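# Two robots carry office block through window to lab

## Task

Robot r1 begins inside the office and r2 begins in the corridor that joins the office and the lab. Move the wooden block from the office bench onto the lab bench. The office door is locked and cannot be used, but the service window from the office into the corridor is open. The lab door can be pushed open only while someone keeps the release button on the office wall pressed. At the end the lab door must be closed, both grippers must have released everything, and the robots must have backed away. No robot may fall over or be left leaning. The block counts only if it rests on the lab bench without any robot supporting it.

## Robot and tools

ROBOTS. r1 and r2 are identical Hello Robot Stretch 4 units, about 1.6 m tall. Each has an omni-wheel base whose rim lies within 0.23 m of its centre, a lift that rides up a mast, a telescoping arm that reaches forward, a wrist with yaw, pitch and roll joints, and a two-finger gripper. Each carries four cameras: <name>_head_camera, <name>_head_left_camera, <name>_head_right_camera and <name>_wrist_camera.

FRAMES. Every robot reports in its own base frame: origin on the floor below the base centre, x forward, y left, z up. hand_pose is the point between the open fingertips (URDF link pinch) in that frame, and its printed value is only approximate. base_odometry is relative to where the base stood at the start, counts wheel turns only (slip counts as travel), and gives heading positive to the left, -3.142 to 3.142. Neither robot knows where the other is; judge that from images, lidar_m and wrist_depth_mm.

execute_actions. Argument "actions" is a list holding one action or nothing (empty just reports). The action is an object keyed "r1" and/or "r2"; each robot gets its own entry. Inside an entry:
- "base": exactly one relative move, measured from where the base last reported itself: {"translate_m": d} straight, forward positive, -2 to 2 m; {"strafe_m": d} sideways, left positive, -2 to 2 m; {"rotate_rad": d} turn in place, counter-clockwise positive, -3.2 to 3.2 rad.
- "joints": absolute targets by name: lift_m 0 to 1.2 m; arm_m 0 to 0.55 m extension; wrist_yaw_rad -1.134 to 4.276 (0 straight ahead, positive left, about 3.14 stowed, past 3.4 the arm may block it); wrist_pitch_rad -1.117 to 4.259 (0 level, 1.57 pointing down); wrist_roll_rad -1.117 to 4.259 (0 fingers level, positive turns clockwise seen from behind); gripper_m -0.038 to 0.141, the fingertip gap in metres, negative meaning the tips press together.
- "pace": "slow", "default", "fast" or "max" (base up to 0.1/0.3/0.4/0.6 m/s and 1/2/3/4 rad/s; slower when the lift is above 0.2 m at the start of the move).
- "contact_limits": {"arm_m": v}, v from 0 (gentlest) to 0.75 (firmest), 0.5 if omitted.
- "end_of_arm": "enable_torque", sent alone, revives wrist or gripper motors that shut off.
All motions in one action begin together. A joint target outside its range is clipped and flagged; any other bad key or value rejects the whole call. A part you leave out may still be driving toward an earlier target. "cameras" picks which images come back (omit or ["all"] for every one, [] for none). One action lasts at most 15 s.

wait: {"seconds": 0 to 10}; nothing new is commanded, then state and images are returned. zoom_image: {"camera", "region": [x0, y0, x1, y1]} in pixels of that camera's latest full image, top-left origin, at most 504 by 504. Head images are 420x560, side head images 420x672, wrist images 616x392. read_manual returns only licence text. finished_scene: {"scene": n} closes the current scene permanently and reports success.

RESULTS. base_status and joint_status: "done"; "off_target" (stopped short, may still push); "contact_stop_at_<key>" (blocked, that part goes slack); "limit_stop_at_<name>", e.g. tilt (leaning over 6 degrees, lift, arm and wheels go slack) or own_body (about to hit itself); "time_out"; "torque_fault" (a wrist or gripper motor went limp; send enable_torque). on_its_own covers what you did not command; its "held at" is a target, not a position. If a result shows a stop, the rest of that reply's calls are skipped. lidar_m: 12 distances in metres, 30-degree sectors counter-clockwise starting straight ahead (4th left, 7th behind, 10th right); "-" means nothing seen or closer than 0.25 m; it sees from about 0.15 m up, so table tops register. wrist_depth_mm: 7x7 grid from top left, 100 to 2000 mm. turned_by_wheels differing from turned_by_imu by over about 0.1 rad suggests a bump or slip. base_tilt gives forward and right lean in degrees, each with a fixed offset up to about 1.5. motor_effort is percent of maximum, peak in brackets; wheel positive turns the base right. The gripper reading alone never proves a grip; a firm squeeze shows as a gripper effort change.

CAUTIONS. Never let the robots press against each other: once bases touch, any further drive is a hard press and ends the run. Equal commands can give travel differing by about 3 cm per metre. Do not turn or drive with over 1 kg held and arm_m above 0.2, and avoid steady hard pushes with a high gripper; both can tip a robot. Pressing the gripper into things causes torque faults. To grip, command a gap smaller than the object; squeezing harder draws it inward. If fingertips stick on a surface, raise the lift. Tilting the gripper up while rolled invites own_body stops. To unfold at the start, send lift_m 0.4 with wrist_yaw_rad 0. Avoid drops, slams and knocked-over items; objects may get nudged occasionally. Camera calibration data (intrinsics and base-to-camera transforms) is supplied and can be slightly off.

Each tool is called after "Emit:" as name(argument=value, ...), one argument or row to a line, values as JSON.

## Session

Emit:
execute_actions(
  actions=[],
)

Scene clock: 0.00 s.
r1.base_odometry: x=+0.000 y=+0.000 heading=+0.000 (m, m, rad; r1's odometry frame)
r1.turned_by_wheels: +0.000 (rad since the last result)
r1.turned_by_imu: +0.000 (rad since the last result)
r1.base_tilt: forward=+0.3 right=+0.3 (deg)
r1.lidar_m: 1.66 1.31 3.81 1.12 0.90 0.77 0.85 1.03 0.95 0.98 1.27 2.91
r1.base_status: not commanded
r1.joint_positions: lift_m=+0.267 arm_m=+0.002 wrist_yaw_rad=+3.135 wrist_pitch_rad=+0.022 wrist_roll_rad=+0.006 gripper_m=+0.057
r1.joint_status: not commanded
r1.motor_effort: lift_m=+18 arm_m=+0 wrist_yaw_rad=+1 wrist_pitch_rad=-7 wrist_roll_rad=-2 gripper_m=-3 wheel_0=+0 wheel_1=-1 wheel_2=+1 (%)
r1.hand_pose: x=-0.1145 y=+0.0894 z=+0.4390 quat_wxyz=(+0.003, -0.011, +0.003, +1.000) (m; r1's base frame)
r1.wrist_depth_mm: - 137 1025 976 878 778 759 / - 125 1025 946 878 768 759 / - 125 182 946 866 778 750 / 113 135 253 931 854 759 750 / 1042 1160 1042 931 854 768 741 / 1042 1160 204 931 820 778 723 / 1008 1025 1008 878 820 768 732
r2.base_odometry: x=+0.000 y=+0.000 heading=+0.000 (m, m, rad; r2's odometry frame)
r2.turned_by_wheels: +0.000 (rad since the last result)
r2.turned_by_imu: +0.000 (rad since the last result)
r2.base_tilt: forward=+0.8 right=+0.6 (deg)
r2.lidar_m: 0.89 0.76 0.75 0.87 1.08 1.07 1.08 0.99 1.00 1.03 1.77 1.18
r2.base_status: not commanded
r2.joint_positions: lift_m=+0.288 arm_m=+0.001 wrist_yaw_rad=+3.174 wrist_pitch_rad=-0.007 wrist_roll_rad=+0.020 gripper_m=+0.057
r2.joint_status: not commanded
r2.motor_effort: lift_m=+19 arm_m=-1 wrist_yaw_rad=+0 wrist_pitch_rad=-7 wrist_roll_rad=+1 gripper_m=-5 wheel_0=+0 wheel_1=+1 wheel_2=+0 (%)
r2.hand_pose: x=-0.1197 y=+0.0780 z=+0.4684 quat_wxyz=(-0.016, +0.003, +0.010, +1.000) (m; r2's base frame)
r2.wrist_depth_mm: - 132 1229 1464 1229 1042 904 / - 117 144 1430 1205 1025 917 / - 125 170 1430 1229 1042 917 / 135 136 1255 1464 1229 1060 917 / 960 1098 1205 1464 1205 1042 931 / 960 1078 213 1430 203 1025 904 / 960 1008 1098 - 1078 1008 904
pictures: r1_head_camera, r1_head_left_camera, r1_head_right_camera, r1_wrist_camera, r2_head_camera, r2_head_left_camera, r2_head_right_camera, r2_wrist_camera
Images, in order (width x height): r1_head_camera 420x560, r1_head_left_camera 420x672, r1_head_right_camera 420x672, r1_wrist_camera 616x392, r2_head_camera 420x560, r2_head_left_camera 420x672, r2_head_right_camera 420x672, r2_wrist_camera 616x392.

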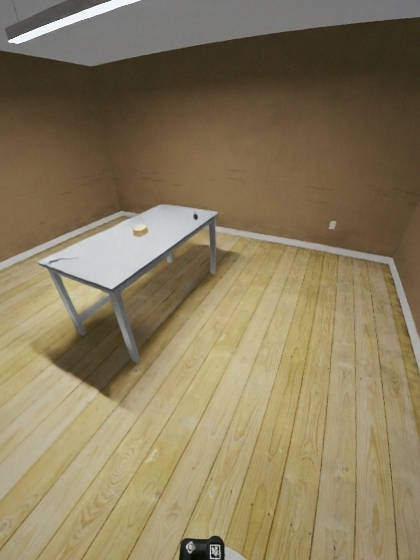

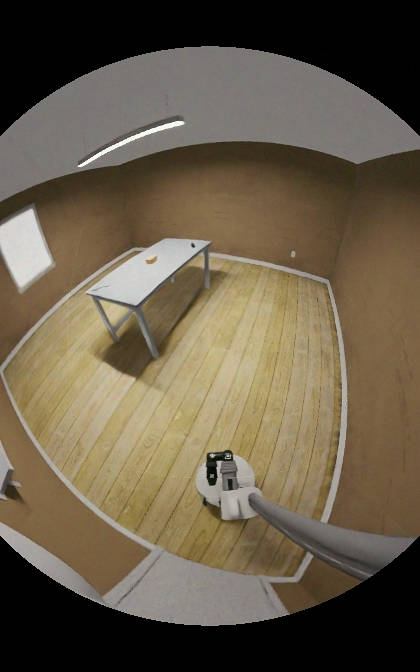

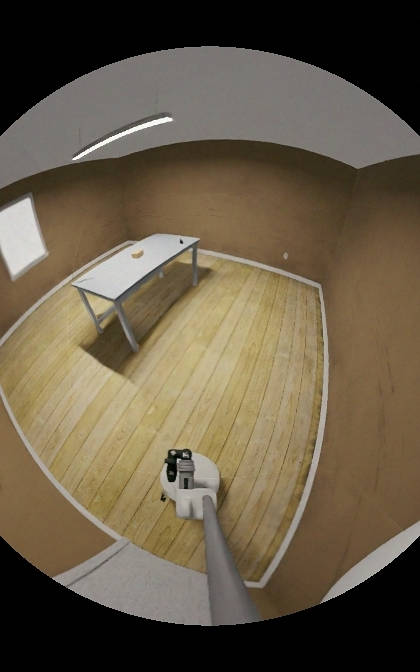

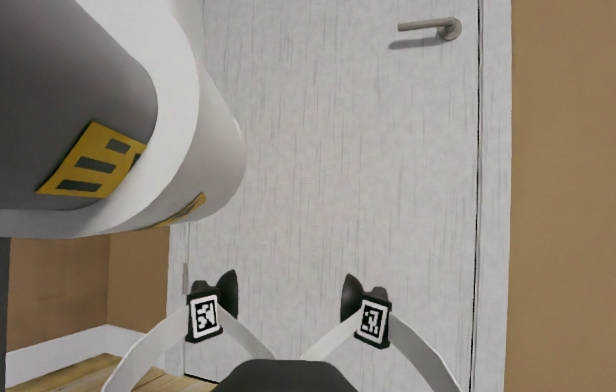

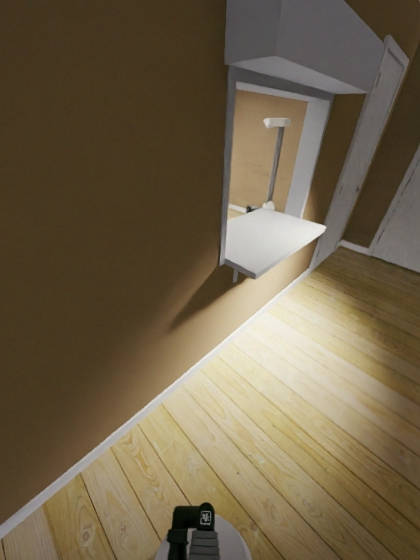

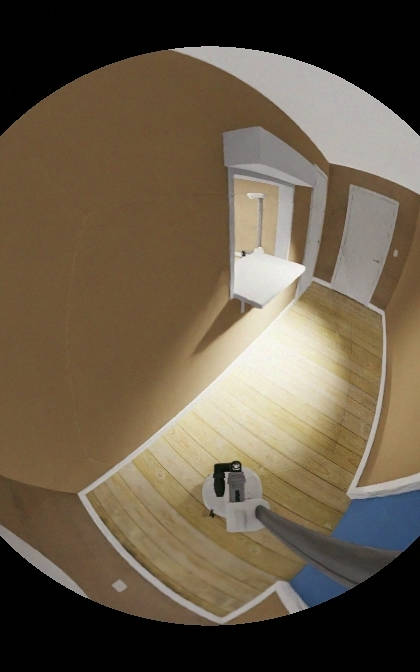

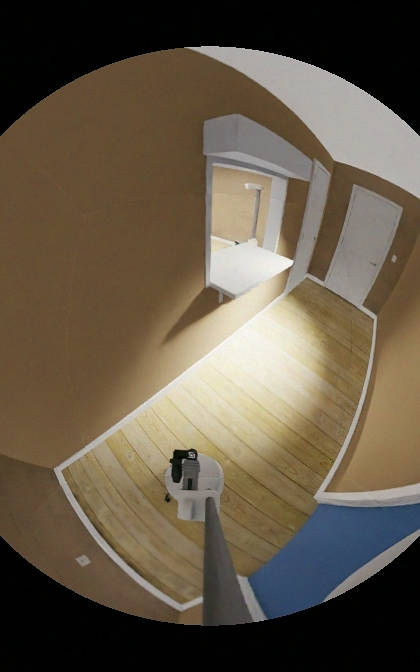

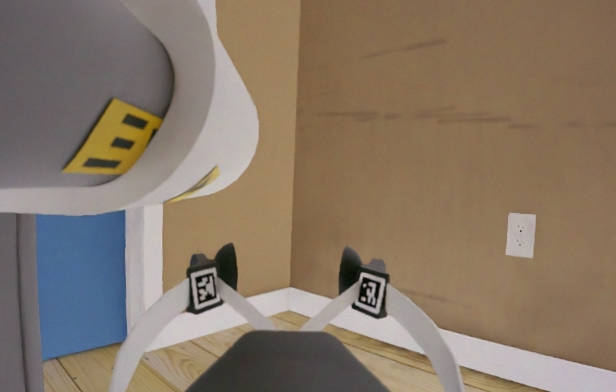

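Emit:
execute_actions(
  actions=[
    {"r1":{"base":{"rotate_rad":1.1},"joints":{"lift_m":0.4},"pace":"fast"},"r2":{"base":{"rotate_rad":-2.28},"pace":"fast"}},
  ],
  cameras=["r1_head_left_camera","r2_head_camera","r2_head_left_camera"],
)

Emit:
execute_actions(
  actions=[
    {"r1":{"base":{"strafe_m":-1.49},"joints":{"lift_m":0.75,"wrist_yaw_rad":0,"wrist_pitch_rad":0.4,"gripper_m":0.141},"pace":"max"},"r2":{"base":{"rotate_rad":3.14},"joints":{"lift_m":0.5},"pace":"fast"}},
  ],
  cameras=["r1_head_camera","r1_head_left_camera","r1_wrist_camera","r2_head_camera","r2_head_right_camera"],
)

Scene clock: 8.83 s.
r1.base_odometry: x=+0.000 y=+0.000 heading=+1.100 (m, m, rad; r1's odometry frame)
r1.turned_by_wheels: +1.100 (rad since the last result)
r1.turned_by_imu: +1.082 (rad since the last result)
r1.base_tilt: forward=+0.2 right=+0.4 (deg)
r1.lidar_m: 3.60 1.13 0.88 0.77 0.85 1.02 0.95 1.00 1.34 3.39 1.56 1.33
r1.base_status: done
r1.joint_positions: lift_m=+0.400 arm_m=+0.002 wrist_yaw_rad=+3.135 wrist_pitch_rad=+0.022 wrist_roll_rad=+0.006 gripper_m=+0.057
r1.joint_status: all done
r1.motor_effort: lift_m=+20(22) arm_m=+0(1) wrist_yaw_rad=+0(0) wrist_pitch_rad=-5(6) wrist_roll_rad=-1(1) gripper_m=-4(5) wheel_0=+1(7) wheel_1=+1(9) wheel_2=+1(8) (%)
r1.hand_pose: x=-0.1145 y=+0.0894 z=+0.5719 quat_wxyz=(+0.003, -0.011, +0.003, +1.000) (m; r1's base frame)
r1.wrist_depth_mm: - 137 1042 1078 1118 1098 960 / - 124 1042 1060 1078 1118 960 / - 126 183 1042 1060 1118 946 / 113 135 255 1060 1060 1118 960 / 991 1008 1042 1060 1078 1098 960 / 1008 1008 204 1060 1060 1078 960 / 960 976 1008 1025 1042 1078 931
r2.base_odometry: x=+0.000 y=+0.000 heading=-2.280 (m, m, rad; r2's odometry frame)
r2.turned_by_wheels: -2.280 (rad since the last result)
r2.turned_by_imu: -2.269 (rad since the last result)
r2.base_tilt: forward=+0.7 right=+0.6 (deg)
r2.lidar_m: 0.99 1.01 1.35 2.62 1.03 0.78 0.75 0.79 1.11 1.06 1.12 1.01
r2.base_status: done
r2.joint_positions: lift_m=+0.288 arm_m=+0.001 wrist_yaw_rad=+3.174 wrist_pitch_rad=-0.007 wrist_roll_rad=+0.020 gripper_m=+0.057
r2.joint_status: not commanded
r2.motor_effort: lift_m=+19(19) arm_m=-1(1) wrist_yaw_rad=+0(0) wrist_pitch_rad=-7(6) wrist_roll_rad=+1(0) gripper_m=-6(3) wheel_0=+1(5) wheel_1=+1(12) wheel_2=+1(9) (%)
r2.hand_pose: x=-0.1197 y=+0.0780 z=+0.4684 quat_wxyz=(-0.016, +0.003, +0.010, +1.000) (m; r2's base frame)
r2.wrist_depth_mm: - 132 866 854 854 842 854 / - 117 144 866 854 866 854 / - 125 169 854 866 866 866 / 135 136 866 866 878 878 878 / 878 878 866 866 878 878 878 / 878 878 213 878 204 878 878 / 878 866 878 - 878 878 891
pictures: r1_head_left_camera, r2_head_camera, r2_head_left_camera
Images, in order (width x height): r1_head_left_camera 420x672, r2_head_camera 420x560, r2_head_left_camera 420x672.

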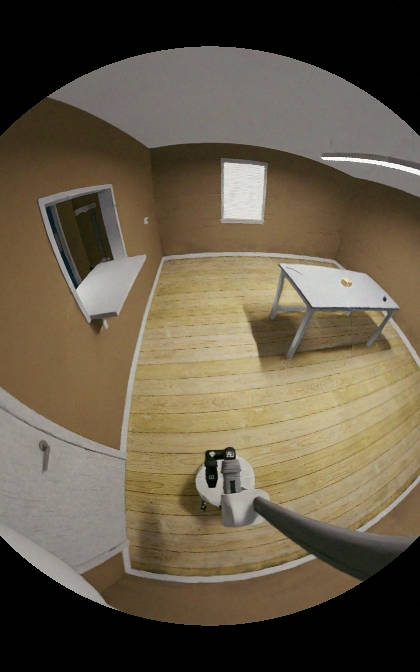

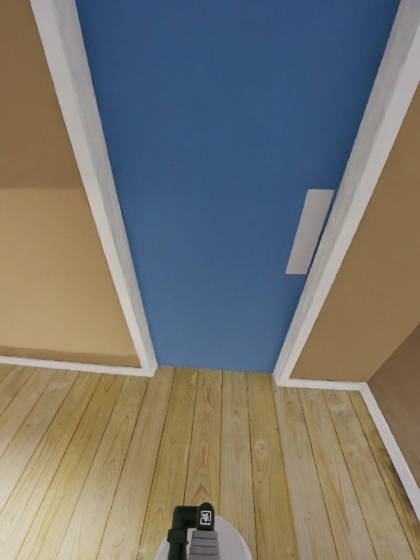

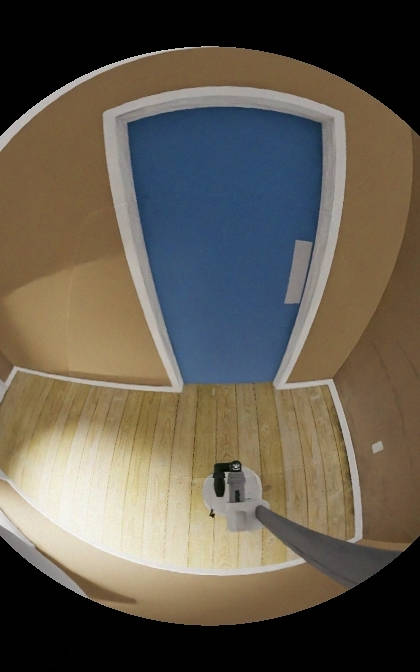

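Scene clock: 13.00 s.
r1.base_odometry: x=+1.328 y=-0.675 heading=+1.100 (m, m, rad; r1's odometry frame)
r1.turned_by_wheels: +0.000 (rad since the last result)
r1.turned_by_imu: +0.002 (rad since the last result)
r1.base_tilt: forward=+0.2 right=+0.2 (deg)
r1.lidar_m: 1.09 1.12 2.35 2.29 1.36 0.97 0.91 0.94 1.29 1.99 2.05 1.14
r1.base_status: done
r1.joint_positions: lift_m=+0.750 arm_m=+0.002 wrist_yaw_rad=+0.000 wrist_pitch_rad=+0.402 wrist_roll_rad=+0.006 gripper_m=+0.141
r1.joint_status: all done
r1.motor_effort: lift_m=+19(27) arm_m=+0(0) wrist_yaw_rad=+0(3) wrist_pitch_rad=-5(3) wrist_roll_rad=+0(3) gripper_m=-3(7) wheel_0=+0(14) wheel_1=+2(12) wheel_2=+1(3) (%)
r1.hand_pose: x=+0.4388 y=-0.0874 z=+0.8153 quat_wxyz=(+0.980, +0.003, +0.200, -0.001) (m; r1's base frame)
r1.wrist_depth_mm: - - - - - - - / - - - - - - - / 854 866 904 931 1025 1042 - / - - - - - - - / 1808 1756 1756 1756 1708 1983 - / 1336 195 1464 1499 218 1098 1576 / 1078 1160 1229 150 1229 1138 1281
r2.base_odometry: x=+0.000 y=+0.000 heading=+0.860 (m, m, rad; r2's odometry frame)
r2.turned_by_wheels: +3.140 (rad since the last result)
r2.turned_by_imu: +3.129 (rad since the last result)
r2.base_tilt: forward=+0.8 right=+0.5 (deg)
r2.lidar_m: 0.74 0.80 1.12 1.07 1.13 1.00 0.99 1.03 1.39 1.77 1.02 0.77
r2.base_status: done
r2.joint_positions: lift_m=+0.500 arm_m=+0.001 wrist_yaw_rad=+3.174 wrist_pitch_rad=-0.007 wrist_roll_rad=+0.020 gripper_m=+0.057
r2.joint_status: all done
r2.motor_effort: lift_m=+21(22) arm_m=-1(0) wrist_yaw_rad=+0(0) wrist_pitch_rad=-7(7) wrist_roll_rad=+0(0) gripper_m=-3(0) wheel_0=-1(9) wheel_1=+0(6) wheel_2=-1(11) (%)
r2.hand_pose: x=-0.1197 y=+0.0780 z=+0.6801 quat_wxyz=(-0.016, +0.003, +0.010, +1.000) (m; r2's base frame)
r2.wrist_depth_mm: - 133 1098 1098 1078 991 1008 / - 117 144 1098 1078 1008 1008 / - 125 169 1098 1098 1008 1008 / 135 136 1118 1098 1118 1008 1025 / 1042 1098 1098 1118 1118 1025 1025 / 1060 1060 213 1118 203 1025 1025 / 1060 1042 1138 - 1118 1025 1025
pictures: r1_head_camera, r1_head_left_camera, r1_wrist_camera, r2_head_camera, r2_head_right_camera
camera_calibration (this result's frames):
r1_wrist_camera: T_world_to_cam=[[-0.0188691, -0.998778, 0.0456718, -0.124193], [-0.366035, -0.0356079, -0.92992, 0.978116], [0.93041, -0.0342642, -0.364916, 0.107479], [0, 0, 0, 1]] pos_world=[0.255682, -0.0855294, 0.954462]
Images, in order (width x height): r1_head_camera 420x560, r1_head_left_camera 420x672, r1_wrist_camera 616x392, r2_head_camera 420x560, r2_head_right_camera 420x672.

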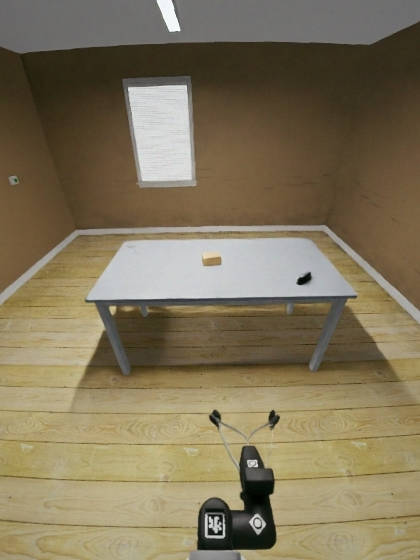

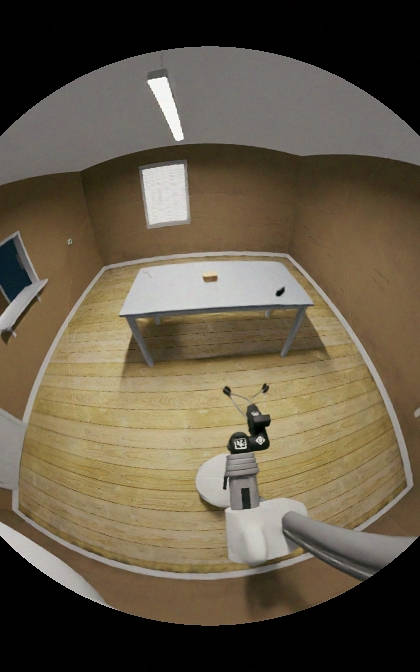

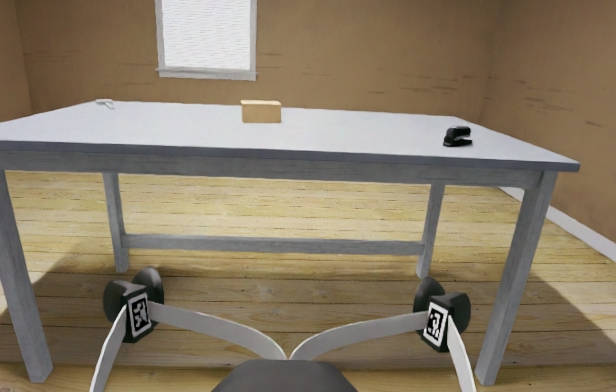

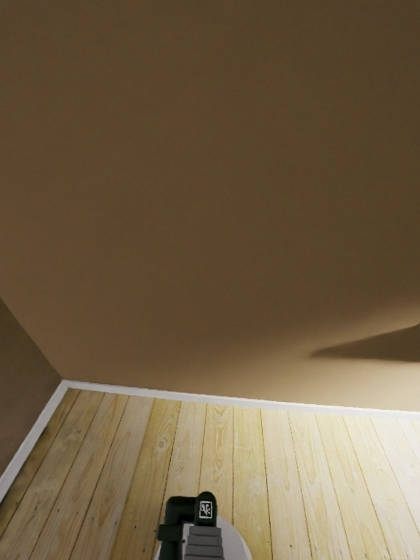

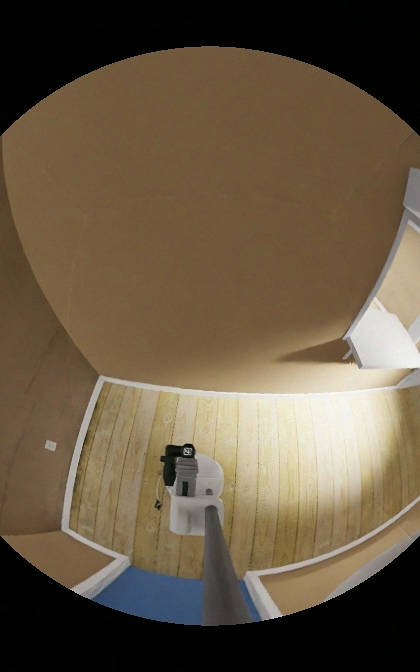

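Emit:
execute_actions(
  actions=[
    {"r1":{"base":{"translate_m":0.8},"joints":{"lift_m":0.82,"wrist_yaw_rad":1.65},"pace":"max"},"r2":{"base":{"strafe_m":-1.25},"joints":{"lift_m":0.6},"pace":"max"}},
  ],
  cameras=[],
)

Emit:
execute_actions(
  actions=[
    {"r1":{"base":{"strafe_m":-0.34},"joints":{"arm_m":0.38},"pace":"fast"},"r2":{"base":{"translate_m":-0.15},"joints":{"lift_m":1.0,"gripper_m":0.141},"pace":"fast"}},
  ],
  cameras=["r1_head_camera","r1_wrist_camera","r2_head_camera"],
)

Scene clock: 22.37 s.
r1.base_odometry: x=+1.691 y=+0.038 heading=+1.101 (m, m, rad; r1's odometry frame)
r1.turned_by_wheels: +0.000 (rad since the last result)
r1.turned_by_imu: -0.002 (rad since the last result)
r1.base_tilt: forward=+0.3 right=+0.3 (deg)
r1.lidar_m: 0.28 0.31 0.40 2.12 2.38 1.82 1.72 1.79 2.07 1.98 0.39 0.28
r1.base_status: done
r1.joint_positions: lift_m=+0.820 arm_m=+0.002 wrist_yaw_rad=+1.650 wrist_pitch_rad=+0.402 wrist_roll_rad=+0.006 gripper_m=+0.141
r1.joint_status: all done
r1.motor_effort: lift_m=+18(21) arm_m=+0(1) wrist_yaw_rad=+2(6) wrist_pitch_rad=-4(6) wrist_roll_rad=-2(1) gripper_m=-2(2) wheel_0=+0(7) wheel_1=+0(6) wheel_2=+0(10) (%)
r1.hand_pose: x=+0.2395 y=+0.2716 z=+0.8853 quat_wxyz=(+0.665, -0.145, +0.138, +0.719) (m; r1's base frame)
r1.wrist_depth_mm: - - - - - - - / - - - - - - - / - - - - - - - / - - - - - - - / 1921 - - - 554 569 585 / 1499 194 1576 1537 218 415 439 / 1229 1281 1255 149 343 347 357
r2.base_odometry: x=+0.947 y=-0.816 heading=+0.860 (m, m, rad; r2's odometry frame)
r2.turned_by_wheels: +0.000 (rad since the last result)
r2.turned_by_imu: +0.000 (rad since the last result)
r2.base_tilt: forward=+0.8 right=+0.6 (deg)
r2.lidar_m: 0.47 0.50 1.04 2.34 1.44 1.00 0.97 1.02 1.46 2.20 0.65 0.49
r2.base_status: done
r2.joint_positions: lift_m=+0.600 arm_m=+0.001 wrist_yaw_rad=+3.174 wrist_pitch_rad=-0.007 wrist_roll_rad=+0.020 gripper_m=+0.057
r2.joint_status: all done
r2.motor_effort: lift_m=+20(24) arm_m=-1(1) wrist_yaw_rad=+0(0) wrist_pitch_rad=-7(8) wrist_roll_rad=+0(1) gripper_m=-5(2) wheel_0=-2(10) wheel_1=+2(12) wheel_2=+0(1) (%)
r2.hand_pose: x=-0.1197 y=+0.0780 z=+0.7802 quat_wxyz=(-0.016, +0.003, +0.010, +1.000) (m; r2's base frame)
r2.wrist_depth_mm: - 133 1060 1060 1078 1060 1078 / - 117 144 1060 1060 1060 1118 / - 125 170 1078 1078 1078 1118 / 135 136 1098 1098 1078 1078 1118 / 1118 1098 1118 1098 1098 1098 1118 / 1118 1118 213 1098 204 1098 1160 / 1118 1118 1118 - 1118 1098 1182
pictures: none
No camera images: the call's "cameras" was empty. Leave "cameras" out to get every camera's image.

Scene clock: 24.50 s.
r1.base_odometry: x=+1.994 y=-0.116 heading=+1.101 (m, m, rad; r1's odometry frame)
r1.turned_by_wheels: +0.000 (rad since the last result)
r1.turned_by_imu: +0.000 (rad since the last result)
r1.base_tilt: forward=+0.3 right=+0.2 (deg)
r1.lidar_m: 0.25 0.30 0.41 1.04 2.49 1.81 1.71 1.77 1.72 1.63 0.43 0.31
r1.base_status: done
r1.joint_positions: lift_m=+0.820 arm_m=+0.379 wrist_yaw_rad=+1.650 wrist_pitch_rad=+0.402 wrist_roll_rad=+0.006 gripper_m=+0.141
r1.joint_status: all done
r1.motor_effort: lift_m=+18(19) arm_m=+5(5) wrist_yaw_rad=+1(1) wrist_pitch_rad=-5(6) wrist_roll_rad=+2(0) gripper_m=+0(1) wheel_0=-2(12) wheel_1=+3(10) wheel_2=+0(1) (%)
r1.hand_pose: x=+0.6161 y=+0.2716 z=+0.8853 quat_wxyz=(+0.665, -0.145, +0.138, +0.719) (m; r1's base frame)
r1.wrist_depth_mm: - - - - - - - / - - - - - - - / - - - - - - - / - - 732 768 788 820 - / 1921 512 525 544 559 569 647 / 394 193 404 357 217 418 433 / 325 325 330 150 283 345 355
r2.base_odometry: x=+0.850 y=-0.929 heading=+0.860 (m, m, rad; r2's odometry frame)
r2.turned_by_wheels: +0.000 (rad since the last result)
r2.turned_by_imu: +0.001 (rad since the last result)
r2.base_tilt: forward=+0.8 right=+0.6 (deg)
r2.lidar_m: 0.62 0.67 1.28 2.34 1.12 0.86 0.83 0.87 1.23 2.41 1.16 0.65
r2.base_status: done
r2.joint_positions: lift_m=+1.000 arm_m=+0.001 wrist_yaw_rad=+3.174 wrist_pitch_rad=-0.007 wrist_roll_rad=+0.020 gripper_m=+0.141
r2.joint_status: all done
r2.motor_effort: lift_m=+22(25) arm_m=-1(1) wrist_yaw_rad=+0(0) wrist_pitch_rad=-6(7) wrist_roll_rad=+1(0) gripper_m=-1(4) wheel_0=-1(8) wheel_1=-2(8) wheel_2=-2(11) (%)
r2.hand_pose: x=-0.1197 y=+0.0780 z=+1.1801 quat_wxyz=(-0.016, +0.003, +0.010, +1.000) (m; r2's base frame)
r2.wrist_depth_mm: - 133 931 917 917 917 904 / - 117 144 931 917 917 917 / - 125 169 931 931 931 917 / 135 136 946 946 946 931 917 / 960 946 931 946 917 946 917 / 960 960 946 946 946 946 931 / 960 960 946 - 946 946 931
pictures: r1_head_camera, r1_wrist_camera, r2_head_camera
camera_calibration (this result's frames):
r1_wrist_camera: T_world_to_cam=[[0.997164, 0.0598228, 0.0456738, -0.679041], [0.0643169, -0.362094, -0.92992, 0.944456], [-0.0390923, 0.93022, -0.364914, 0.315779], [0, 0, 0, 1]] pos_world=[0.628715, 0.0888602, 1.02452]
Images, in order (width x height): r1_head_camera 420x560, r1_wrist_camera 616x392, r2_head_camera 420x560.

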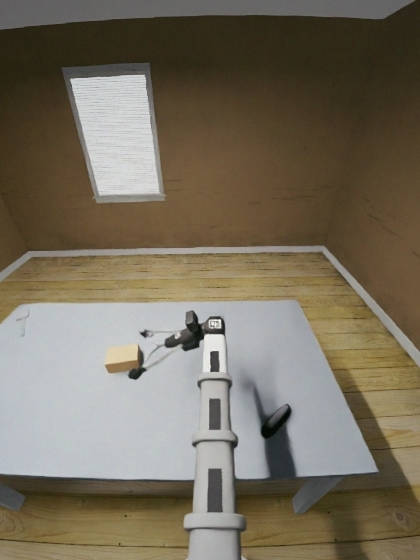

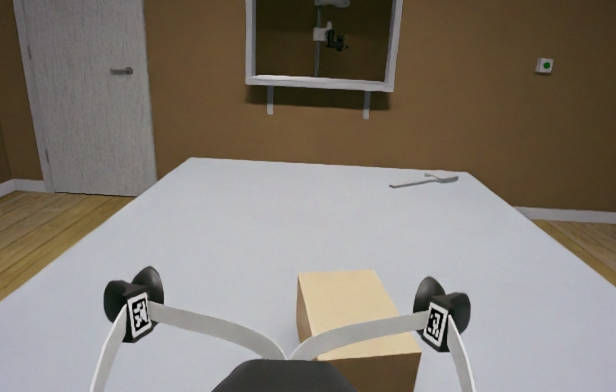

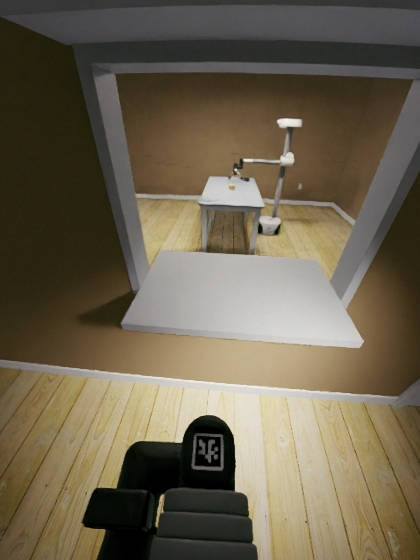

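Emit:
execute_actions(
  actions=[
    {"r1":{"base":{"strafe_m":0.07},"joints":{"arm_m":0.458,"wrist_yaw_rad":1.77},"pace":"fast"},"r2":{"joints":{"wrist_yaw_rad":1.5,"wrist_pitch_rad":0.4}}},
  ],
  cameras=[],
)

Emit:
execute_actions(
  actions=[
    {"r1":{"joints":{"lift_m":0.725}},"r2":{"joints":{"wrist_yaw_rad":0,"lift_m":0.9}}},
  ],
  cameras=["r1_head_camera","r1_wrist_camera","r2_wrist_camera"],
)

Scene clock: 30.47 s.
r1.base_odometry: x=+1.931 y=-0.085 heading=+1.101 (m, m, rad; r1's odometry frame)
r1.turned_by_wheels: +0.000 (rad since the last result)
r1.turned_by_imu: -0.001 (rad since the last result)
r1.base_tilt: forward=+0.5 right=+0.3 (deg)
r1.lidar_m: 0.28 0.30 0.40 2.40 2.51 1.79 1.72 1.77 1.79 1.72 0.43 0.32
r1.base_status: done
r1.joint_positions: lift_m=+0.820 arm_m=+0.457 wrist_yaw_rad=+1.770 wrist_pitch_rad=+0.402 wrist_roll_rad=+0.006 gripper_m=+0.141
r1.joint_status: all done
r1.motor_effort: lift_m=+18(18) arm_m=+5(2) wrist_yaw_rad=+1(0) wrist_pitch_rad=-3(2) wrist_roll_rad=+0(3) gripper_m=-2(1) wheel_0=+1(9) wheel_1=-2(11) wheel_2=+0(1) (%)
r1.hand_pose: x=+0.6612 y=+0.2775 z=+0.8853 quat_wxyz=(+0.621, -0.153, +0.129, +0.758) (m; r1's base frame)
r1.wrist_depth_mm: - - - - - - - / - - - - - - - / - - - - - - - / - - 732 768 798 820 - / 1863 517 525 539 554 569 - / 394 193 407 418 217 413 436 / 327 324 327 149 342 347 355
r2.base_odometry: x=+0.850 y=-0.929 heading=+0.860 (m, m, rad; r2's odometry frame)
r2.turned_by_wheels: +0.000 (rad since the last result)
r2.turned_by_imu: +0.002 (rad since the last result)
r2.base_tilt: forward=+0.8 right=+0.6 (deg)
r2.lidar_m: 0.62 0.65 1.27 2.35 1.11 0.84 0.82 0.88 1.22 2.40 1.16 0.64
r2.base_status: not commanded
r2.joint_positions: lift_m=+1.000 arm_m=+0.001 wrist_yaw_rad=+1.501 wrist_pitch_rad=+0.402 wrist_roll_rad=+0.020 gripper_m=+0.141
r2.joint_status: all done
r2.motor_effort: lift_m=+21(21) arm_m=-1(1) wrist_yaw_rad=-2(8) wrist_pitch_rad=-6(5) wrist_roll_rad=+1(1) gripper_m=-1(1) wheel_0=-1(1) wheel_1=-2(1) wheel_2=-2(2) (%)
r2.hand_pose: x=+0.2773 y=+0.2587 z=+1.0651 quat_wxyz=(+0.718, -0.129, +0.153, +0.667) (m; r2's base frame)
r2.wrist_depth_mm: 1756 - - - 1921 1060 768 / 1756 - - - 1921 1078 778 / 1756 - - - 1921 1078 778 / 1756 - - - 1921 1078 778 / 1808 1983 - - 1921 1060 778 / 1618 1537 1537 1708 1537 991 788 / 1397 1430 1464 - 1464 976 759
pictures: none
No camera images: the call's "cameras" was empty. Leave "cameras" out to get every camera's image.

Scene clock: 31.90 s.
r1.base_odometry: x=+1.931 y=-0.085 heading=+1.101 (m, m, rad; r1's odometry frame)
r1.turned_by_wheels: +0.000 (rad since the last result)
r1.turned_by_imu: +0.000 (rad since the last result)
r1.base_tilt: forward=+0.3 right=+0.3 (deg)
r1.lidar_m: 0.28 0.29 0.42 2.39 2.50 1.80 1.71 1.78 1.78 1.69 0.43 0.29
r1.base_status: not commanded
r1.joint_positions: lift_m=+0.726 arm_m=+0.457 wrist_yaw_rad=+1.771 wrist_pitch_rad=+0.384 wrist_roll_rad=+0.003 gripper_m=+0.141
r1.joint_status: all done
r1.on_its_own: wrist_pitch_rad is at rest, and its effort (+47) is outside its rest range (-23 to +23)
r1.motor_effort: lift_m=+9(19) arm_m=+5(6) wrist_yaw_rad=-2(3) wrist_pitch_rad=+47(46) wrist_roll_rad=+8(8) gripper_m=-1(2) wheel_0=+1(1) wheel_1=-2(1) wheel_2=+0(0) (%)
r1.hand_pose: x=+0.6605 y=+0.2795 z=+0.7959 quat_wxyz=(+0.622, -0.147, +0.122, +0.760) (m; r1's base frame)
r1.wrist_depth_mm: - - - - - - - / - - - - - - - / - - - - - - - / 512 504 525 549 580 603 - / 343 359 347 250 397 404 418 / 266 204 196 192 203 291 307 / 221 220 210 154 229 241 254
r2.base_odometry: x=+0.850 y=-0.929 heading=+0.860 (m, m, rad; r2's odometry frame)
r2.turned_by_wheels: +0.000 (rad since the last result)
r2.turned_by_imu: +0.001 (rad since the last result)
r2.base_tilt: forward=+0.8 right=+0.7 (deg)
r2.lidar_m: 0.62 0.66 1.27 2.34 1.12 0.85 0.81 0.88 1.23 2.41 1.16 0.65
r2.base_status: not commanded
r2.joint_positions: lift_m=+0.900 arm_m=+0.001 wrist_yaw_rad=+0.001 wrist_pitch_rad=+0.402 wrist_roll_rad=+0.020 gripper_m=+0.141
r2.joint_status: all done
r2.motor_effort: lift_m=+15(21) arm_m=-1(1) wrist_yaw_rad=-2(5) wrist_pitch_rad=-6(7) wrist_roll_rad=+0(0) gripper_m=+0(1) wheel_0=-1(1) wheel_1=-1(2) wheel_2=-2(2) (%)
r2.hand_pose: x=+0.4370 y=-0.0873 z=+0.9656 quat_wxyz=(+0.980, +0.010, +0.200, -0.002) (m; r2's base frame)
r2.wrist_depth_mm: 654 - - - - - 647 / 654 - - - - - 661 / 564 574 591 615 647 691 634 / 424 430 430 433 445 462 473 / 732 707 723 723 707 723 723 / 798 778 759 759 750 778 788 / 878 866 854 - 842 854 866
pictures: r1_head_camera, r1_wrist_camera, r2_wrist_camera
camera_calibration (this result's frames):
r1_wrist_camera: T_world_to_cam=[[0.982457, 0.180157, 0.0481939, -0.745565], [0.107329, -0.334879, -0.936128, 0.830208], [-0.152511, 0.924878, -0.34834, 0.340713], [0, 0, 0, 1]] pos_world=[0.695342, 0.0972202, 0.931798]
r2_wrist_camera: T_world_to_cam=[[-0.0260759, -0.999179, 0.0310003, -0.116251], [-0.415078, -0.0173892, -0.90962, 1.10817], [0.909412, -0.0365867, -0.414284, 0.2286], [0, 0, 0, 1]] pos_world=[0.249052, -0.0885218, 1.10632]
Images, in order (width x height): r1_head_camera 420x560, r1_wrist_camera 616x392, r2_wrist_camera 616x392.

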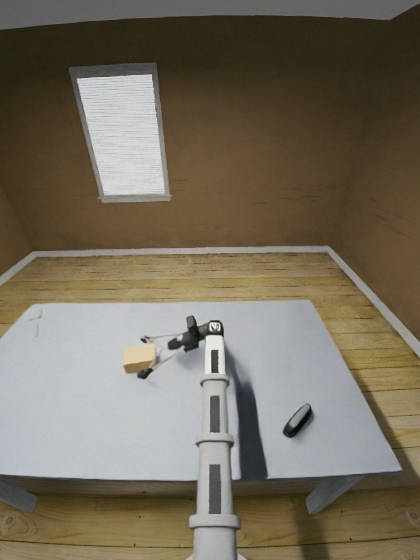

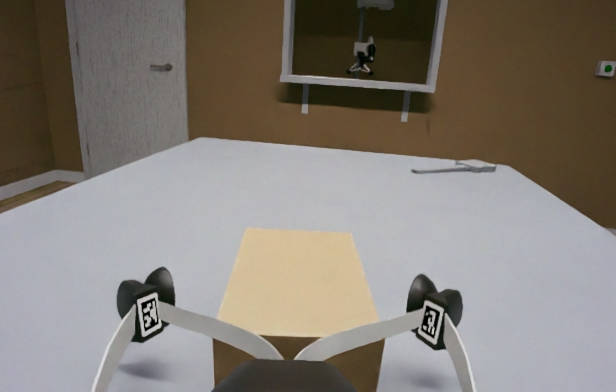

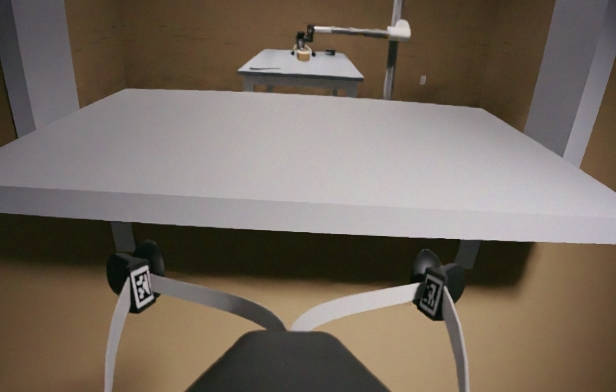

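Emit:
execute_actions(
  actions=[
    {"r1":{"joints":{"lift_m":0.9},"pace":"fast"}},
  ],
  cameras=[],
)

Emit:
execute_actions(
  actions=[
    {"r1":{"base":{"strafe_m":0.09},"joints":{"arm_m":0.445,"wrist_pitch_rad":0.9},"pace":"fast"},"r2":{"joints":{"lift_m":1.1,"wrist_pitch_rad":0.9},"pace":"fast"}},
  ],
  cameras=[],
)

Emit:
execute_actions(
  actions=[
    {"r1":{"joints":{"lift_m":0.84}}},
  ],
  cameras=["r1_head_camera","r1_wrist_camera"],
)

Scene clock: 39.77 s.
r1.base_odometry: x=+1.931 y=-0.085 heading=+1.101 (m, m, rad; r1's odometry frame)
r1.turned_by_wheels: +0.000 (rad since the last result)
r1.turned_by_imu: -0.001 (rad since the last result)
r1.base_tilt: forward=+0.3 right=+0.2 (deg)
r1.lidar_m: 0.27 0.30 0.40 2.41 2.50 1.81 1.71 1.77 1.80 1.71 0.42 0.32
r1.base_status: not commanded
r1.joint_positions: lift_m=+0.900 arm_m=+0.457 wrist_yaw_rad=+1.770 wrist_pitch_rad=+0.402 wrist_roll_rad=+0.006 gripper_m=+0.141
r1.joint_status: all done
r1.motor_effort: lift_m=+20(23) arm_m=+6(6) wrist_yaw_rad=+0(2) wrist_pitch_rad=-5(46) wrist_roll_rad=+2(8) gripper_m=+0(1) wheel_0=+1(1) wheel_1=-1(1) wheel_2=+0(0) (%)
r1.hand_pose: x=+0.6611 y=+0.2776 z=+0.9652 quat_wxyz=(+0.621, -0.153, +0.128, +0.758) (m; r1's base frame)
r1.wrist_depth_mm: - - - - - - - / - - - - - - - / - - - - - - - / - - 976 - - - - / - 723 699 707 715 732 - / 1042 194 535 549 218 539 627 / 424 421 433 150 445 455 473
r2.base_odometry: x=+0.850 y=-0.929 heading=+0.860 (m, m, rad; r2's odometry frame)
r2.turned_by_wheels: +0.000 (rad since the last result)
r2.turned_by_imu: +0.002 (rad since the last result)
r2.base_tilt: forward=+0.7 right=+0.6 (deg)
r2.lidar_m: 0.62 0.65 1.26 2.35 1.10 0.84 0.82 0.86 1.23 2.39 1.16 0.64
r2.base_status: not commanded
r2.joint_positions: lift_m=+0.900 arm_m=+0.001 wrist_yaw_rad=+0.001 wrist_pitch_rad=+0.402 wrist_roll_rad=+0.020 gripper_m=+0.141
r2.joint_status: not commanded
r2.motor_effort: lift_m=+15(15) arm_m=-1(1) wrist_yaw_rad=-2(2) wrist_pitch_rad=-6(6) wrist_roll_rad=+1(0) gripper_m=+2(1) wheel_0=-1(1) wheel_1=-2(2) wheel_2=-1(2) (%)
r2.hand_pose: x=+0.4370 y=-0.0873 z=+0.9656 quat_wxyz=(+0.980, +0.010, +0.200, -0.002) (m; r2's base frame)
r2.wrist_depth_mm: 661 - - - - - 654 / 654 - - - - - 654 / 564 574 603 615 647 691 634 / 424 433 430 433 445 462 477 / 741 707 723 723 715 715 723 / 798 778 759 759 759 778 788 / 854 854 842 - 842 842 854
pictures: none
No camera images: the call's "cameras" was empty. Leave "cameras" out to get every camera's image.

Scene clock: 41.30 s.
r1.base_odometry: x=+1.851 y=-0.044 heading=+1.101 (m, m, rad; r1's odometry frame)
r1.turned_by_wheels: +0.000 (rad since the last result)
r1.turned_by_imu: -0.001 (rad since the last result)
r1.base_tilt: forward=+0.3 right=+0.3 (deg)
r1.lidar_m: 0.26 0.30 0.41 2.32 2.52 1.80 1.72 1.77 1.88 1.79 0.42 0.31
r1.base_status: done
r1.joint_positions: lift_m=+0.900 arm_m=+0.446 wrist_yaw_rad=+1.770 wrist_pitch_rad=+0.901 wrist_roll_rad=+0.006 gripper_m=+0.141
r1.joint_status: all done
r1.motor_effort: lift_m=+20(20) arm_m=-5(9) wrist_yaw_rad=+1(1) wrist_pitch_rad=-2(5) wrist_roll_rad=+3(2) gripper_m=+0(1) wheel_0=+1(10) wheel_1=-1(9) wheel_2=-1(1) (%)
r1.hand_pose: x=+0.6671 y=+0.1928 z=+0.8519 quat_wxyz=(+0.571, -0.335, +0.278, +0.696) (m; r1's base frame)
r1.wrist_depth_mm: - - 654 668 699 691 - / 1808 525 535 539 564 569 615 / 439 445 452 459 469 484 492 / 382 384 394 399 410 410 418 / 336 343 340 285 359 364 368 / 301 195 256 253 218 319 325 / 274 277 273 150 289 290 294
r2.base_odometry: x=+0.850 y=-0.929 heading=+0.860 (m, m, rad; r2's odometry frame)
r2.turned_by_wheels: +0.000 (rad since the last result)
r2.turned_by_imu: +0.001 (rad since the last result)
r2.base_tilt: forward=+0.8 right=+0.6 (deg)
r2.lidar_m: 0.62 0.67 1.28 2.34 1.11 0.85 0.82 0.87 1.22 2.40 1.16 0.63
r2.base_status: not commanded
r2.joint_positions: lift_m=+1.100 arm_m=+0.001 wrist_yaw_rad=+0.000 wrist_pitch_rad=+0.902 wrist_roll_rad=+0.020 gripper_m=+0.141
r2.joint_status: all done
r2.motor_effort: lift_m=+21(24) arm_m=-1(1) wrist_yaw_rad=-1(2) wrist_pitch_rad=-5(4) wrist_roll_rad=+0(0) gripper_m=-1(1) wheel_0=-1(1) wheel_1=-2(2) wheel_2=-1(1) (%)
r2.hand_pose: x=+0.3505 y=-0.0874 z=+1.0517 quat_wxyz=(+0.900, +0.009, +0.436, -0.004) (m; r2's base frame)
r2.wrist_depth_mm: 585 591 609 621 640 668 640 / 517 521 535 544 554 574 597 / 878 878 866 866 521 530 525 / 1078 1060 1042 1042 1025 1025 991 / 1336 1229 1308 1308 1229 1255 1281 / 1205 1205 1205 1281 1255 1308 1336 / 1118 1160 1160 - 1205 1229 1205
pictures: none
No camera images: the call's "cameras" was empty. Leave "cameras" out to get every camera's image.

Scene clock: 42.47 s.
r1.base_odometry: x=+1.851 y=-0.044 heading=+1.101 (m, m, rad; r1's odometry frame)
r1.turned_by_wheels: +0.000 (rad since the last result)
r1.turned_by_imu: +0.000 (rad since the last result)
r1.base_tilt: forward=+0.4 right=+0.3 (deg)
r1.lidar_m: 0.27 0.31 0.41 2.31 2.54 1.82 1.72 1.78 1.88 1.79 0.43 0.31
r1.base_status: not commanded
r1.joint_positions: lift_m=+0.840 arm_m=+0.446 wrist_yaw_rad=+1.770 wrist_pitch_rad=+0.901 wrist_roll_rad=+0.006 gripper_m=+0.141
r1.joint_status: all done
r1.motor_effort: lift_m=+16(17) arm_m=-5(5) wrist_yaw_rad=+0(1) wrist_pitch_rad=-1(2) wrist_roll_rad=+0(1) gripper_m=-1(2) wheel_0=+1(1) wheel_1=-2(1) wheel_2=+0(1) (%)
r1.hand_pose: x=+0.6671 y=+0.1928 z=+0.7922 quat_wxyz=(+0.571, -0.335, +0.278, +0.696) (m; r1's base frame)
r1.wrist_depth_mm: - 512 517 535 549 564 597 / 413 421 430 436 445 459 469 / 351 357 362 373 375 387 392 / 303 307 312 241 325 330 340 / 270 274 264 213 286 291 296 / 242 194 191 190 211 253 260 / 220 221 174 149 227 233 239
r2.base_odometry: x=+0.850 y=-0.929 heading=+0.860 (m, m, rad; r2's odometry frame)
r2.turned_by_wheels: +0.000 (rad since the last result)
r2.turned_by_imu: +0.000 (rad since the last result)
r2.base_tilt: forward=+0.8 right=+0.7 (deg)
r2.lidar_m: 0.61 0.65 1.27 2.33 1.11 0.84 0.82 0.87 1.23 2.40 1.16 0.65
r2.base_status: not commanded
r2.joint_positions: lift_m=+1.100 arm_m=+0.001 wrist_yaw_rad=+0.000 wrist_pitch_rad=+0.902 wrist_roll_rad=+0.020 gripper_m=+0.141
r2.joint_status: not commanded
r2.motor_effort: lift_m=+21(21) arm_m=-1(1) wrist_yaw_rad=-1(1) wrist_pitch_rad=-5(4) wrist_roll_rad=+0(0) gripper_m=-1(2) wheel_0=-1(1) wheel_1=-2(1) wheel_2=-1(2) (%)
r2.hand_pose: x=+0.3505 y=-0.0874 z=+1.0517 quat_wxyz=(+0.900, +0.009, +0.436, -0.004) (m; r2's base frame)
r2.wrist_depth_mm: 580 591 609 621 634 661 640 / 512 521 535 539 559 580 597 / 878 878 866 866 521 530 530 / 1078 1078 1060 1042 991 1008 991 / 1308 1229 1308 1308 1229 1255 1255 / 1205 1205 1229 1281 1255 1281 1308 / 1160 1160 1182 - 1205 1205 1229
pictures: r1_head_camera, r1_wrist_camera
camera_calibration (this result's frames):
r1_wrist_camera: T_world_to_cam=[[0.977908, 0.203082, 0.0495272, -0.738745], [0.187032, -0.744256, -0.641173, 0.589149], [-0.0933496, 0.636271, -0.765797, 0.767497], [0, 0, 0, 1]] pos_world=[0.683881, 0.100166, 1.00208]
Images, in order (width x height): r1_head_camera 420x560, r1_wrist_camera 616x392.

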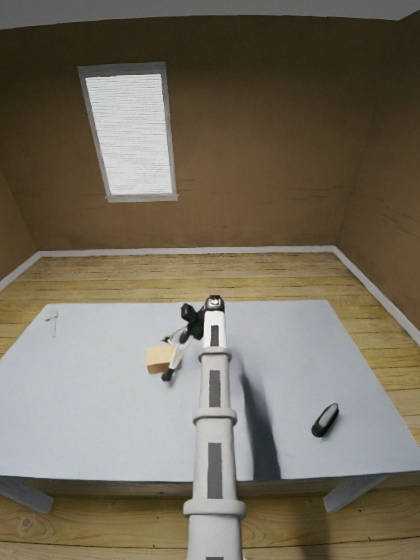

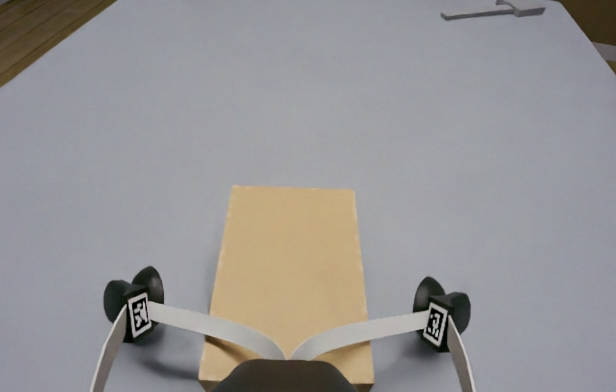

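Emit:
execute_actions(
  actions=[
    {"r1":{"joints":{"gripper_m":0.03}}},
  ],
  cameras=[],
)

Emit:
execute_actions(
  actions=[
    {"r1":{"joints":{"lift_m":0.88}}},
  ],
  cameras=["r1_wrist_camera"],
)

Scene clock: 49.77 s.
r1.base_odometry: x=+1.851 y=-0.044 heading=+1.101 (m, m, rad; r1's odometry frame)
r1.turned_by_wheels: +0.000 (rad since the last result)
r1.turned_by_imu: -0.002 (rad since the last result)
r1.base_tilt: forward=+0.3 right=+0.3 (deg)
r1.lidar_m: 0.27 0.30 0.41 2.33 2.50 1.80 1.72 1.78 1.88 1.79 0.44 0.30
r1.base_status: not commanded
r1.joint_positions: lift_m=+0.840 arm_m=+0.446 wrist_yaw_rad=+1.770 wrist_pitch_rad=+0.903 wrist_roll_rad=+0.006 gripper_m=+0.031
r1.joint_status: all done
r1.motor_effort: lift_m=+16(16) arm_m=-5(6) wrist_yaw_rad=+1(1) wrist_pitch_rad=-8(8) wrist_roll_rad=+1(1) gripper_m=-25(29) wheel_0=+1(1) wheel_1=-1(2) wheel_2=+0(0) (%)
r1.hand_pose: x=+0.6672 y=+0.1924 z=+0.7919 quat_wxyz=(+0.571, -0.336, +0.278, +0.696) (m; r1's base frame)
r1.wrist_depth_mm: - 504 521 530 549 559 585 / 407 413 427 436 442 455 469 / 349 355 362 368 375 379 389 / 303 307 304 226 325 330 334 / 268 272 207 200 285 290 291 / 240 239 179 178 183 257 259 / 218 216 162 164 186 228 237
r2.base_odometry: x=+0.850 y=-0.929 heading=+0.860 (m, m, rad; r2's odometry frame)
r2.turned_by_wheels: +0.000 (rad since the last result)
r2.turned_by_imu: +0.002 (rad since the last result)
r2.base_tilt: forward=+0.8 right=+0.5 (deg)
r2.lidar_m: 0.61 0.66 1.27 2.34 1.11 0.84 0.82 0.84 1.25 2.41 1.17 0.64
r2.base_status: not commanded
r2.joint_positions: lift_m=+1.100 arm_m=+0.001 wrist_yaw_rad=+0.000 wrist_pitch_rad=+0.902 wrist_roll_rad=+0.020 gripper_m=+0.141
r2.joint_status: not commanded
r2.motor_effort: lift_m=+21(22) arm_m=-1(1) wrist_yaw_rad=-1(1) wrist_pitch_rad=-4(4) wrist_roll_rad=+0(0) gripper_m=-1(0) wheel_0=-1(1) wheel_1=-2(2) wheel_2=-2(2) (%)
r2.hand_pose: x=+0.3505 y=-0.0874 z=+1.0517 quat_wxyz=(+0.900, +0.009, +0.436, -0.004) (m; r2's base frame)
r2.wrist_depth_mm: 580 585 603 621 640 668 640 / 517 525 530 544 554 574 591 / 878 866 866 854 521 525 530 / 1078 1060 1060 1042 1025 1008 991 / 1281 1229 1281 1308 1229 1281 1255 / 1229 1205 1229 1281 1255 1281 1308 / 1138 1138 1182 - 1229 1205 1229
pictures: none
No camera images: the call's "cameras" was empty. Leave "cameras" out to get every camera's image.

Scene clock: 50.77 s.
r1.base_odometry: x=+1.851 y=-0.044 heading=+1.101 (m, m, rad; r1's odometry frame)
r1.turned_by_wheels: +0.000 (rad since the last result)
r1.turned_by_imu: +0.000 (rad since the last result)
r1.base_tilt: forward=+0.4 right=+0.3 (deg)
r1.lidar_m: 0.27 0.30 0.40 2.32 2.52 1.79 1.72 1.78 1.88 1.80 0.41 0.31
r1.base_status: not commanded
r1.joint_positions: lift_m=+0.880 arm_m=+0.446 wrist_yaw_rad=+1.770 wrist_pitch_rad=+0.903 wrist_roll_rad=+0.006 gripper_m=+0.031
r1.joint_status: all done
r1.motor_effort: lift_m=+21(25) arm_m=-5(5) wrist_yaw_rad=+1(0) wrist_pitch_rad=-9(7) wrist_roll_rad=+3(0) gripper_m=-25(26) wheel_0=+1(1) wheel_1=-1(2) wheel_2=-1(1) (%)
r1.hand_pose: x=+0.6672 y=+0.1924 z=+0.8315 quat_wxyz=(+0.571, -0.336, +0.278, +0.696) (m; r1's base frame)
r1.wrist_depth_mm: - 597 603 615 640 647 - / 1098 484 492 504 517 535 554 / 407 413 421 427 436 445 449 / 353 357 357 226 379 379 387 / 315 319 208 199 330 336 340 / 281 278 179 178 184 300 303 / 254 251 162 164 186 265 274
r2.base_odometry: x=+0.850 y=-0.929 heading=+0.860 (m, m, rad; r2's odometry frame)
r2.turned_by_wheels: +0.000 (rad since the last result)
r2.turned_by_imu: +0.000 (rad since the last result)
r2.base_tilt: forward=+0.6 right=+0.5 (deg)
r2.lidar_m: 0.61 0.66 1.27 2.34 1.11 0.85 0.81 0.88 1.24 2.40 1.17 0.65
r2.base_status: not commanded
r2.joint_positions: lift_m=+1.100 arm_m=+0.001 wrist_yaw_rad=+0.000 wrist_pitch_rad=+0.902 wrist_roll_rad=+0.020 gripper_m=+0.141
r2.joint_status: not commanded
r2.motor_effort: lift_m=+22(21) arm_m=-1(1) wrist_yaw_rad=-1(1) wrist_pitch_rad=-5(5) wrist_roll_rad=+1(0) gripper_m=+0(1) wheel_0=-1(1) wheel_1=-2(2) wheel_2=-2(2) (%)
r2.hand_pose: x=+0.3505 y=-0.0874 z=+1.0517 quat_wxyz=(+0.900, +0.009, +0.436, -0.004) (m; r2's base frame)
r2.wrist_depth_mm: 585 591 609 621 640 668 640 / 517 521 535 539 559 574 597 / 878 878 866 866 521 525 530 / 1098 1060 1060 1042 1008 1008 976 / 1308 1255 1336 1308 1229 1255 1255 / 1229 1205 1229 1281 1255 1281 1336 / 1138 1138 1182 - 1205 1205 1229
pictures: r1_wrist_camera
camera_calibration (this result's frames):
r1_wrist_camera: T_world_to_cam=[[0.977891, 0.20317, 0.0495173, -0.740679], [0.187261, -0.745387, -0.63979, 0.612929], [-0.0930765, 0.634918, -0.766953, 0.798868], [0, 0, 0, 1]] pos_world=[0.683882, 0.100137, 1.04152]
Images, in order (width x height): r1_wrist_camera 616x392.

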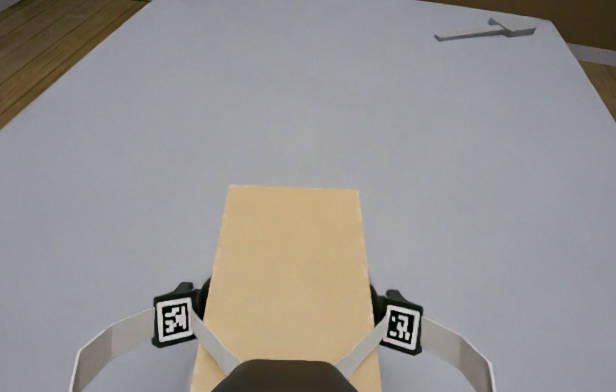

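Emit:
execute_actions(
  actions=[
    {"r1":{"base":{"strafe_m":1.97},"joints":{"lift_m":1.07,"wrist_yaw_rad":0.97,"arm_m":0.4},"pace":"fast"},"r2":{"base":{"translate_m":0.15}}},
  ],
  cameras=["r1_head_left_camera","r1_head_camera","r2_head_camera"],
)

Scene clock: 59.67 s.
r1.base_odometry: x=+0.095 y=+0.849 heading=+1.100 (m, m, rad; r1's odometry frame)
r1.turned_by_wheels: +0.000 (rad since the last result)
r1.turned_by_imu: -0.008 (rad since the last result)
r1.base_tilt: forward=+0.4 right=+0.2 (deg)
r1.lidar_m: 2.37 0.48 0.35 0.44 0.57 0.78 1.77 1.84 2.44 1.10 1.12 3.11
r1.base_status: done
r1.joint_positions: lift_m=+1.070 arm_m=+0.401 wrist_yaw_rad=+0.970 wrist_pitch_rad=+0.903 wrist_roll_rad=+0.006 gripper_m=+0.031
r1.joint_status: all done
r1.motor_effort: lift_m=+20(22) arm_m=-6(4) wrist_yaw_rad=+0(6) wrist_pitch_rad=-7(10) wrist_roll_rad=-2(0) gripper_m=-28(27) wheel_0=+2(11) wheel_1=-2(9) wheel_2=-1(1) (%)
r1.hand_pose: x=+0.7450 y=+0.0980 z=+1.0215 quat_wxyz=(+0.797, -0.201, +0.387, +0.418) (m; r1's base frame)
r1.wrist_depth_mm: 640 654 676 668 831 1042 1430 / 539 549 549 559 960 1308 1863 / 455 462 480 544 1160 1618 1983 / 402 421 469 227 1464 1618 1708 / 394 788 208 199 1430 1430 1499 / 741 820 179 179 184 1308 1336 / 809 1042 162 164 186 1182 1205
r2.base_odometry: x=+0.947 y=-0.816 heading=+0.860 (m, m, rad; r2's odometry frame)
r2.turned_by_wheels: +0.000 (rad since the last result)
r2.turned_by_imu: +0.003 (rad since the last result)
r2.base_tilt: forward=+0.7 right=+0.6 (deg)
r2.lidar_m: 0.46 0.49 1.04 2.34 1.44 1.00 0.97 1.04 1.46 2.22 0.64 0.49
r2.base_status: done
r2.joint_positions: lift_m=+1.100 arm_m=+0.001 wrist_yaw_rad=+0.000 wrist_pitch_rad=+0.902 wrist_roll_rad=+0.020 gripper_m=+0.141
r2.joint_status: not commanded
r2.motor_effort: lift_m=+21(21) arm_m=-1(1) wrist_yaw_rad=-1(1) wrist_pitch_rad=-4(4) wrist_roll_rad=+1(1) gripper_m=+0(3) wheel_0=+0(5) wheel_1=+2(7) wheel_2=+0(9) (%)
r2.hand_pose: x=+0.3505 y=-0.0874 z=+1.0517 quat_wxyz=(+0.900, +0.009, +0.436, -0.004) (m; r2's base frame)
r2.wrist_depth_mm: 580 591 609 621 640 668 - / 512 521 530 539 564 574 597 / 452 459 469 480 488 504 517 / 415 421 421 427 439 442 452 / 1060 917 991 976 917 946 946 / 1229 1205 1182 1182 1160 1255 1255 / 1118 1160 1182 - 1229 1205 1229
pictures: r1_head_camera, r1_head_left_camera, r2_head_camera
Images, in order (width x height): r1_head_camera 420x560, r1_head_left_camera 420x672, r2_head_camera 420x560.

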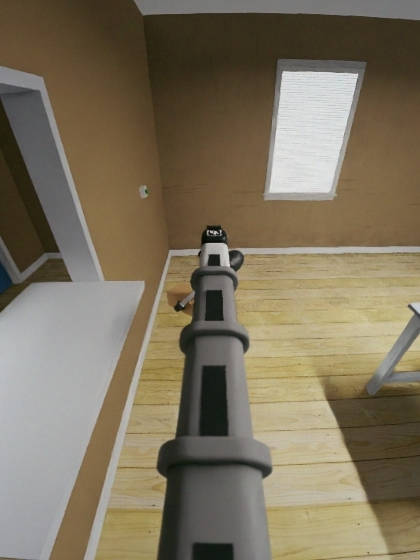

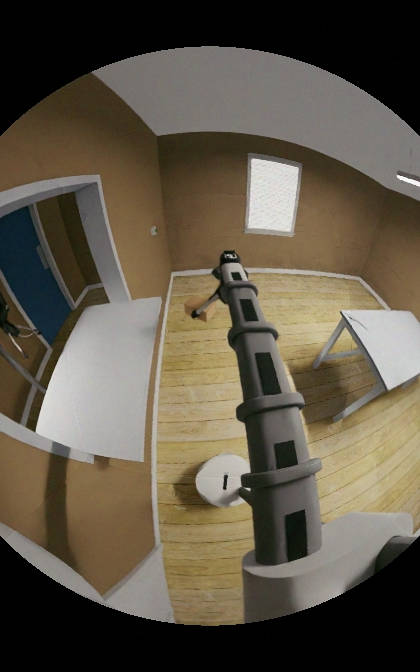

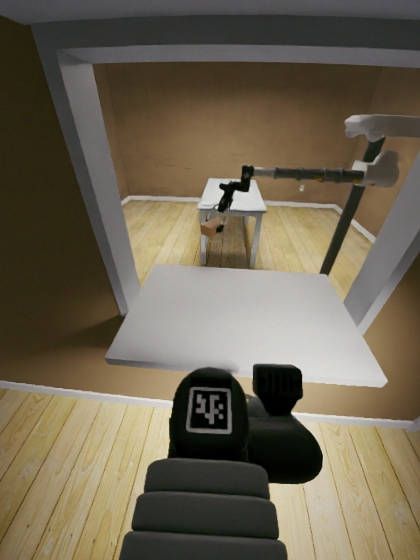

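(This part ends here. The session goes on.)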